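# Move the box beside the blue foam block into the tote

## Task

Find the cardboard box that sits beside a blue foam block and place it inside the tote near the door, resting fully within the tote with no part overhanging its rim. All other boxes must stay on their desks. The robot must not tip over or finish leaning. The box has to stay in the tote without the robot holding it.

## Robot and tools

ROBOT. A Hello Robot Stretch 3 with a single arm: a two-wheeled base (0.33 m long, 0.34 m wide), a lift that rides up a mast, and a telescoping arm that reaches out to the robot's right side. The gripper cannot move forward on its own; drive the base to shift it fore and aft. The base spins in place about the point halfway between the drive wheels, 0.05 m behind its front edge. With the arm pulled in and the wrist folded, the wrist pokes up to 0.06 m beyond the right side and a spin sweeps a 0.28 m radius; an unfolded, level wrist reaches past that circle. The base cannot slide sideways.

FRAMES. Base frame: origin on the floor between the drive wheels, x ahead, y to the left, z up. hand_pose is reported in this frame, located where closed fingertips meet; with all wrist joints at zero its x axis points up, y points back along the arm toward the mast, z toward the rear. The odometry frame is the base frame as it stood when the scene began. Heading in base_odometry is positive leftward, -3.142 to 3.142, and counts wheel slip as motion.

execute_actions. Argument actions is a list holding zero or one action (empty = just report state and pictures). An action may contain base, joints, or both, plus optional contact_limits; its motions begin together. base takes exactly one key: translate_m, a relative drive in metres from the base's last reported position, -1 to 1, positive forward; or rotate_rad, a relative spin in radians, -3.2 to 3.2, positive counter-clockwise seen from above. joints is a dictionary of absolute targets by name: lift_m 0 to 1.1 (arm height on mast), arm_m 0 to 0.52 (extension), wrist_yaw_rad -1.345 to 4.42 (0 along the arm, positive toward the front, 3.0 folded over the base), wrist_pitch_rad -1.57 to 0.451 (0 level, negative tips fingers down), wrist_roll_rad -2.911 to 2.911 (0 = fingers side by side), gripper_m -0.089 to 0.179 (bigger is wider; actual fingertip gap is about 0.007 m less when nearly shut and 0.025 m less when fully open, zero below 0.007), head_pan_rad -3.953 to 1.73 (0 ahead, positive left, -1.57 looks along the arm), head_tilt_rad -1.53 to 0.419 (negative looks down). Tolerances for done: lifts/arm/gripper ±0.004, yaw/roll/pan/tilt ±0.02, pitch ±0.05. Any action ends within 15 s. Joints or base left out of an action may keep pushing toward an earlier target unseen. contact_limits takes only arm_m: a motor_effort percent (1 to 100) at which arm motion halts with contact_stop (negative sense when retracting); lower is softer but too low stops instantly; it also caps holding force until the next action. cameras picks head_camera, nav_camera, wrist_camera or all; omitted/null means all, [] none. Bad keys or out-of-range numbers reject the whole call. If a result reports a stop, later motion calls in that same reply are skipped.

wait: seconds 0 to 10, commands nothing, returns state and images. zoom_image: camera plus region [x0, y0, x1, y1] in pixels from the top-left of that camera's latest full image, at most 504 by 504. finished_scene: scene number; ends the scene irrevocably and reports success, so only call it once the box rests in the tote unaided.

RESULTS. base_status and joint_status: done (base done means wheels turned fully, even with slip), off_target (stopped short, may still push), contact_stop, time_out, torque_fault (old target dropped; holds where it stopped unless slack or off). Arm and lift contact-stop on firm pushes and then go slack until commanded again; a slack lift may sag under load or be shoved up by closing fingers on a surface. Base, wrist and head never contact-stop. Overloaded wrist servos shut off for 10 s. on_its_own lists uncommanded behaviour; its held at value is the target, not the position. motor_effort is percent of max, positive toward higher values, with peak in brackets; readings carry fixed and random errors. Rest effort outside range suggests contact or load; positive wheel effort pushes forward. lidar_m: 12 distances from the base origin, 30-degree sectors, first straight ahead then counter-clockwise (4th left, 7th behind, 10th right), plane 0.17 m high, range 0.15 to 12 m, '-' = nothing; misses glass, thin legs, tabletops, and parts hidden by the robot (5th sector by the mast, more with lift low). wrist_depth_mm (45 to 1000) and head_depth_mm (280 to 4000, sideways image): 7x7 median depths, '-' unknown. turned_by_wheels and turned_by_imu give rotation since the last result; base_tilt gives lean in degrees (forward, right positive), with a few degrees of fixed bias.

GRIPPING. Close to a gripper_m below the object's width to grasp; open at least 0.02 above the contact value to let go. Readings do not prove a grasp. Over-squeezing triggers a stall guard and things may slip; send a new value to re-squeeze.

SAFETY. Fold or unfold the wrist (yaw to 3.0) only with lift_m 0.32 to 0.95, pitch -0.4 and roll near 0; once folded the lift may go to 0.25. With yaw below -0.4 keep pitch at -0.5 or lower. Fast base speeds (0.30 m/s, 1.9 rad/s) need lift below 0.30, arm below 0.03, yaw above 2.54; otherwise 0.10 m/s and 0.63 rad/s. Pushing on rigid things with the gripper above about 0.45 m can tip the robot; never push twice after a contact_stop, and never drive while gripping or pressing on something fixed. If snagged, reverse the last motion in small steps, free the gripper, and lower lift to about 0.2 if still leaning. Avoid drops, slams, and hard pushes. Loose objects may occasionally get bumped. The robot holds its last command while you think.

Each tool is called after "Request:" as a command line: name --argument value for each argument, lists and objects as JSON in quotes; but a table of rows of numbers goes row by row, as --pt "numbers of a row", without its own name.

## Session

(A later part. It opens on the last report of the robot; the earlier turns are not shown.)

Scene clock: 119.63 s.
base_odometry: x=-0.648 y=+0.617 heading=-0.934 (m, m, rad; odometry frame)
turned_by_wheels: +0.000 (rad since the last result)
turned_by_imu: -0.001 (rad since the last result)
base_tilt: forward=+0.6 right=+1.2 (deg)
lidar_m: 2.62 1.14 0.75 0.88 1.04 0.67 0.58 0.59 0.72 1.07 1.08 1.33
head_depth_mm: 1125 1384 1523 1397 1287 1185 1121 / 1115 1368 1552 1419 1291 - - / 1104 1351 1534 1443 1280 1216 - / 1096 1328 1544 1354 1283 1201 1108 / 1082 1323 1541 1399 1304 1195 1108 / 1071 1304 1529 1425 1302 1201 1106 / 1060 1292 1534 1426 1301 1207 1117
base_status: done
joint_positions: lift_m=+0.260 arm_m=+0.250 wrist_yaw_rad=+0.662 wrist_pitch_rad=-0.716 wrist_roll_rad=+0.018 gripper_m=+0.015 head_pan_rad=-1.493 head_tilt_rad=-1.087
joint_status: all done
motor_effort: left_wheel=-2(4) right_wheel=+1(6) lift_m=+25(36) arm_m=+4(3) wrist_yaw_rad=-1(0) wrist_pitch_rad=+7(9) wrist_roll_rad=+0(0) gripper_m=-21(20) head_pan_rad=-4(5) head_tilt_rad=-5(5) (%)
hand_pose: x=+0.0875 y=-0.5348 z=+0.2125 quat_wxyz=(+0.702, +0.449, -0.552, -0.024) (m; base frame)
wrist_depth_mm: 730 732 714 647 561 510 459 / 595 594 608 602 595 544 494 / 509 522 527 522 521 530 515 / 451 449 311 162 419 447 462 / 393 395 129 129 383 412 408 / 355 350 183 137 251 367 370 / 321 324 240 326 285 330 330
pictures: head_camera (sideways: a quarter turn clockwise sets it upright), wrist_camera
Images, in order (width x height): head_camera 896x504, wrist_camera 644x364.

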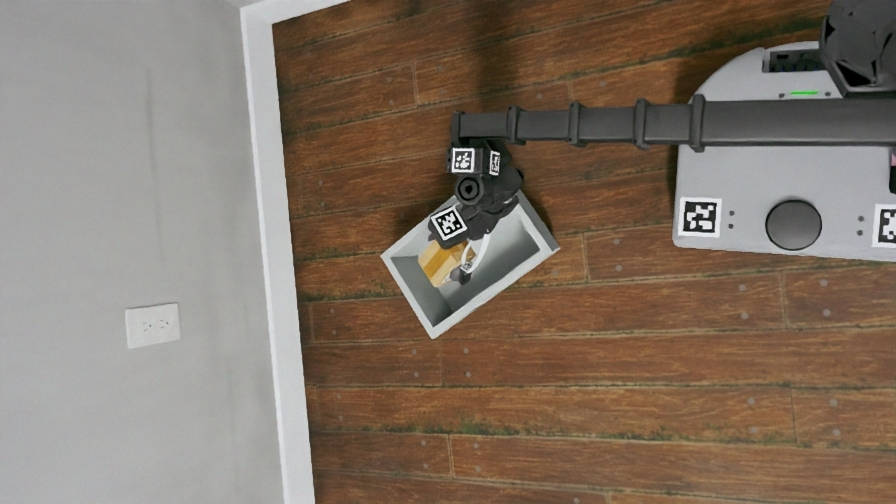

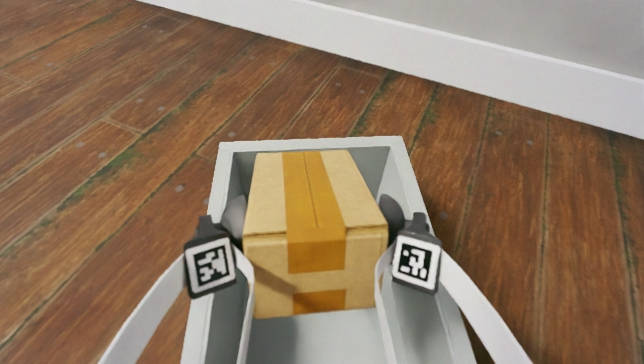

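Request:
execute_actions --actions '[{"base":{"translate_m":0.018},"joints":{"lift_m":0.14,"arm_m":0.275}}]' --cameras '["head_camera","wrist_camera"]'

Scene clock: 122.17 s.
base_odometry: x=-0.637 y=+0.603 heading=-0.934 (m, m, rad; odometry frame)
turned_by_wheels: +0.000 (rad since the last result)
turned_by_imu: -0.001 (rad since the last result)
base_tilt: forward=+0.6 right=+1.2 (deg)
lidar_m: 2.62 1.14 0.75 0.84 1.07 0.68 0.60 0.61 0.75 1.07 1.08 1.32
head_depth_mm: 1125 1381 1545 1400 1282 1175 1112 / 1112 1365 1536 1408 1282 1210 - / 1097 1351 1531 1424 1292 - - / 1093 1333 1537 1361 1284 1209 1110 / 1077 1319 1536 1400 1299 1197 1108 / 1071 1295 1528 1419 1311 1202 1114 / 1061 1281 1532 1433 1307 1204 1120
base_status: done
joint_positions: lift_m=+0.140 arm_m=+0.275 wrist_yaw_rad=+0.662 wrist_pitch_rad=-0.717 wrist_roll_rad=+0.018 gripper_m=+0.015 head_pan_rad=-1.493 head_tilt_rad=-1.087
joint_status: all done
motor_effort: left_wheel=-2(4) right_wheel=+2(5) lift_m=+25(26) arm_m=+4(6) wrist_yaw_rad=-2(2) wrist_pitch_rad=+8(7) wrist_roll_rad=+0(0) gripper_m=-21(21) head_pan_rad=-4(4) head_tilt_rad=-5(5) (%)
hand_pose: x=+0.0874 y=-0.5597 z=+0.0925 quat_wxyz=(+0.702, +0.450, -0.552, -0.024) (m; base frame)
wrist_depth_mm: 474 484 495 491 493 471 426 / 400 387 221 230 228 422 424 / 339 321 254 267 259 342 355 / 295 165 229 162 265 168 308 / 265 139 129 129 199 147 275 / 231 124 165 138 229 140 241 / 111 142 211 215 214 140 116
pictures: head_camera (sideways: a quarter turn clockwise sets it upright), wrist_camera
Images, in order (width x height): head_camera 896x504, wrist_camera 644x364.

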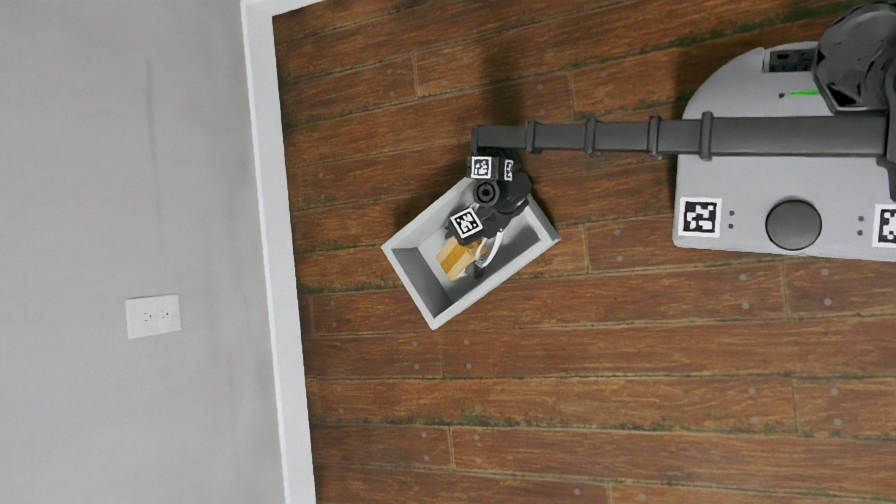

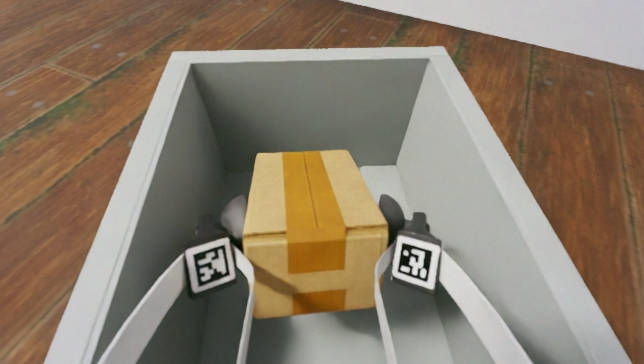

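Request:
execute_actions --actions '[{"joints":{"lift_m":0.102}}]' --cameras '["wrist_camera"]'

Scene clock: 123.90 s.
base_odometry: x=-0.637 y=+0.603 heading=-0.934 (m, m, rad; odometry frame)
turned_by_wheels: +0.000 (rad since the last result)
turned_by_imu: +0.000 (rad since the last result)
base_tilt: forward=+0.6 right=+1.2 (deg)
lidar_m: 2.62 1.14 0.75 0.84 1.07 0.69 0.60 0.61 0.75 1.07 1.07 1.32
head_depth_mm: 1121 1380 1536 1401 1275 1179 1111 / 1112 1363 1533 1408 1280 1211 - / 1097 1344 1533 1432 1277 - - / 1089 1333 1529 1368 1273 1200 1102 / 1077 1309 1546 1404 1306 1200 1106 / 1067 1293 1530 1428 1306 1194 1114 / 1060 1287 1518 1431 1304 1211 1118
base_status: not commanded
joint_positions: lift_m=+0.102 arm_m=+0.275 wrist_yaw_rad=+0.662 wrist_pitch_rad=-0.717 wrist_roll_rad=+0.018 gripper_m=+0.015 head_pan_rad=-1.493 head_tilt_rad=-1.087
joint_status: all done
motor_effort: left_wheel=-2(2) right_wheel=+1(2) lift_m=+25(26) arm_m=+5(5) wrist_yaw_rad=-1(0) wrist_pitch_rad=+8(8) wrist_roll_rad=+0(0) gripper_m=-21(21) head_pan_rad=-4(4) head_tilt_rad=-5(5) (%)
hand_pose: x=+0.0874 y=-0.5597 z=+0.0545 quat_wxyz=(+0.702, +0.450, -0.552, -0.024) (m; base frame)
wrist_depth_mm: 403 188 194 200 202 406 412 / 334 147 222 229 226 154 357 / 272 141 256 268 258 144 293 / 105 139 231 162 240 146 110 / 101 137 129 129 199 147 101 / 99 124 166 137 194 140 102 / 98 143 180 180 182 140 102
pictures: wrist_camera
Images, in order (width x height): wrist_camera 644x364.

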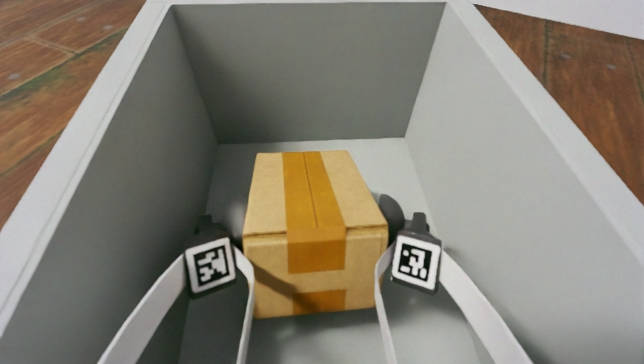

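Request:
execute_actions --actions '[{"joints":{"lift_m":0.09,"gripper_m":0.04}}]' --cameras '["wrist_camera"]'

Scene clock: 125.83 s.
base_odometry: x=-0.637 y=+0.603 heading=-0.934 (m, m, rad; odometry frame)
turned_by_wheels: +0.000 (rad since the last result)
turned_by_imu: -0.003 (rad since the last result)
base_tilt: forward=+0.6 right=+1.2 (deg)
lidar_m: 2.60 1.15 0.75 0.84 1.07 0.68 0.60 0.61 0.75 1.07 1.07 1.32
head_depth_mm: 1132 1391 1531 1403 1281 1182 1103 / 1114 1375 1551 1408 1283 1208 - / 1110 1347 1535 1430 1274 - - / 1093 1328 1537 1358 1280 1209 1104 / 1079 1316 1541 1394 1296 1196 1111 / 1066 1298 1531 1427 1301 1199 1111 / 1063 1281 1531 1429 1308 1199 1116
base_status: not commanded
joint_positions: lift_m=+0.098 arm_m=+0.275 wrist_yaw_rad=+0.663 wrist_pitch_rad=-0.709 wrist_roll_rad=+0.024 gripper_m=+0.041 head_pan_rad=-1.494 head_tilt_rad=-1.088
joint_status: lift_m contact_stop (moved -0.004 of -0.012); the others done
on_its_own: lift_m is slack since a contact_stop, until your next command for it (your +0.090 is given up)
motor_effort: left_wheel=+0(7) right_wheel=-2(4) lift_m=+33(34) arm_m=+4(4) wrist_yaw_rad=-1(3) wrist_pitch_rad=+5(9) wrist_roll_rad=-4(6) gripper_m=-11(67) head_pan_rad=-4(5) head_tilt_rad=-5(5) (%)
hand_pose: x=+0.0885 y=-0.5607 z=+0.0520 quat_wxyz=(+0.701, +0.448, -0.555, -0.022) (m; base frame)
wrist_depth_mm: 415 189 195 199 201 409 423 / 339 148 220 229 225 153 357 / 271 142 251 267 256 142 291 / 106 141 234 163 240 144 109 / 102 137 130 130 196 146 100 / 101 126 164 138 191 139 100 / 99 144 178 180 181 140 102
pictures: wrist_camera
Images, in order (width x height): wrist_camera 644x364.

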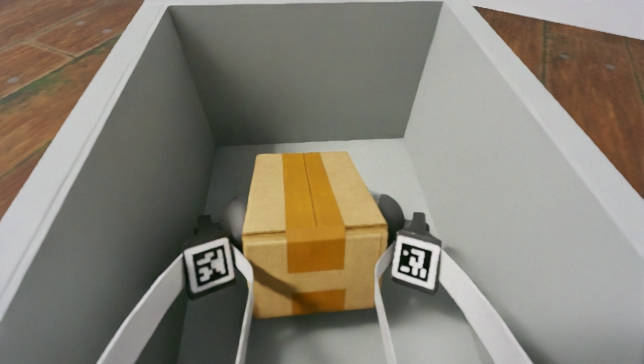

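Request:
execute_actions --actions '[{"joints":{"lift_m":0.102,"gripper_m":0.095}}]' --cameras '["wrist_camera"]'

Request:
execute_actions --actions '[{"joints":{"lift_m":0.22}}]' --cameras '["wrist_camera","head_camera"]'

Scene clock: 127.33 s.
base_odometry: x=-0.637 y=+0.603 heading=-0.934 (m, m, rad; odometry frame)
turned_by_wheels: +0.000 (rad since the last result)
turned_by_imu: -0.001 (rad since the last result)
base_tilt: forward=+0.6 right=+1.2 (deg)
lidar_m: 2.60 1.14 0.75 0.84 1.07 0.68 0.60 0.61 0.75 1.07 1.07 1.32
head_depth_mm: 1123 1389 1542 1392 1281 1179 1108 / 1116 1359 1547 1408 1280 1212 - / 1100 1347 1518 1423 1276 - - / 1091 1333 1535 1371 1276 1206 1108 / 1083 1318 1538 1398 1294 1196 1114 / 1068 1303 1524 1421 1301 1204 1109 / 1062 1277 1538 1434 1308 1207 1115
base_status: not commanded
joint_positions: lift_m=+0.102 arm_m=+0.275 wrist_yaw_rad=+0.662 wrist_pitch_rad=-0.715 wrist_roll_rad=+0.022 gripper_m=+0.095 head_pan_rad=-1.494 head_tilt_rad=-1.088
joint_status: all done
motor_effort: left_wheel=+0(0) right_wheel=+0(2) lift_m=+42(46) arm_m=+4(4) wrist_yaw_rad=-3(2) wrist_pitch_rad=+6(8) wrist_roll_rad=-3(4) gripper_m=+0(86) head_pan_rad=-4(4) head_tilt_rad=-4(4) (%)
hand_pose: x=+0.0877 y=-0.5599 z=+0.0542 quat_wxyz=(+0.701, +0.449, -0.553, -0.024) (m; base frame)
wrist_depth_mm: 408 189 196 201 200 411 418 / 340 148 222 229 224 155 355 / 271 143 257 271 255 141 294 / 106 140 238 187 243 144 109 / 102 129 203 166 220 145 99 / 101 118 191 149 197 138 100 / - 146 177 163 181 160 101
pictures: wrist_camera
Images, in order (width x height): wrist_camera 644x364.

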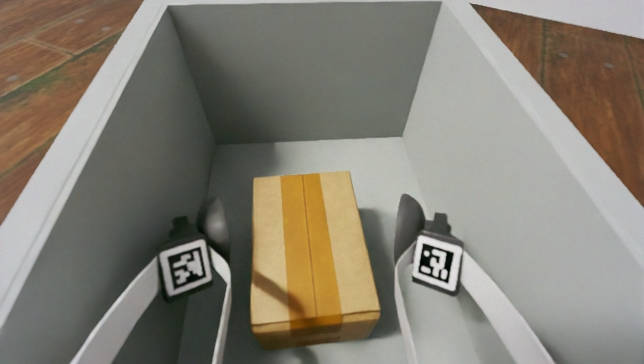

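Scene clock: 129.23 s.
base_odometry: x=-0.637 y=+0.603 heading=-0.934 (m, m, rad; odometry frame)
turned_by_wheels: +0.000 (rad since the last result)
turned_by_imu: -0.001 (rad since the last result)
base_tilt: forward=+0.6 right=+1.2 (deg)
lidar_m: 2.60 1.14 0.75 0.84 1.07 0.68 0.60 0.61 0.75 1.07 1.07 1.32
head_depth_mm: 1128 1386 1539 1399 1282 1181 1120 / 1121 1374 1540 1421 1279 - - / 1102 1349 1526 1443 1285 1212 - / 1089 1338 1530 1361 1280 1204 1108 / 1079 1320 1532 1403 1292 1195 1114 / 1066 1301 1524 1429 1305 1199 1114 / 1061 1282 1528 1427 1314 1205 1117
base_status: not commanded
joint_positions: lift_m=+0.220 arm_m=+0.275 wrist_yaw_rad=+0.662 wrist_pitch_rad=-0.715 wrist_roll_rad=+0.022 gripper_m=+0.095 head_pan_rad=-1.494 head_tilt_rad=-1.088
joint_status: all done
motor_effort: left_wheel=-1(1) right_wheel=+0(1) lift_m=+42(44) arm_m=+5(5) wrist_yaw_rad=-2(1) wrist_pitch_rad=+7(7) wrist_roll_rad=-3(3) gripper_m=+1(0) head_pan_rad=-4(4) head_tilt_rad=-5(5) (%)
hand_pose: x=+0.0877 y=-0.5599 z=+0.1722 quat_wxyz=(+0.701, +0.449, -0.553, -0.024) (m; base frame)
wrist_depth_mm: 647 663 651 598 519 482 441 / 535 535 531 543 542 518 470 / 453 454 458 295 455 464 478 / 399 398 303 327 319 406 408 / 346 350 343 353 345 360 364 / 312 316 312 273 307 328 326 / 286 232 275 243 277 189 296
pictures: head_camera (sideways: a quarter turn clockwise sets it upright), wrist_camera
Images, in order (width x height): head_camera 896x504, wrist_camera 644x364.

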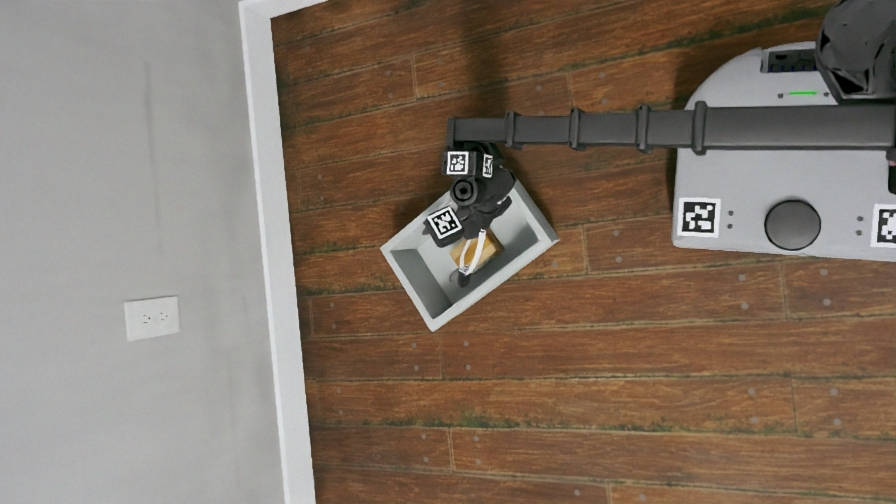

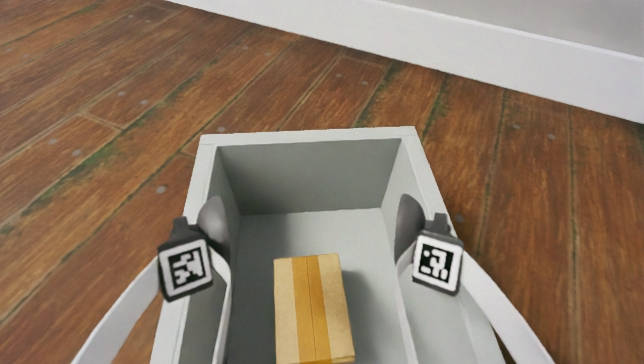

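Request:
finished_scene --scene 1

The scene is finished: the task was done.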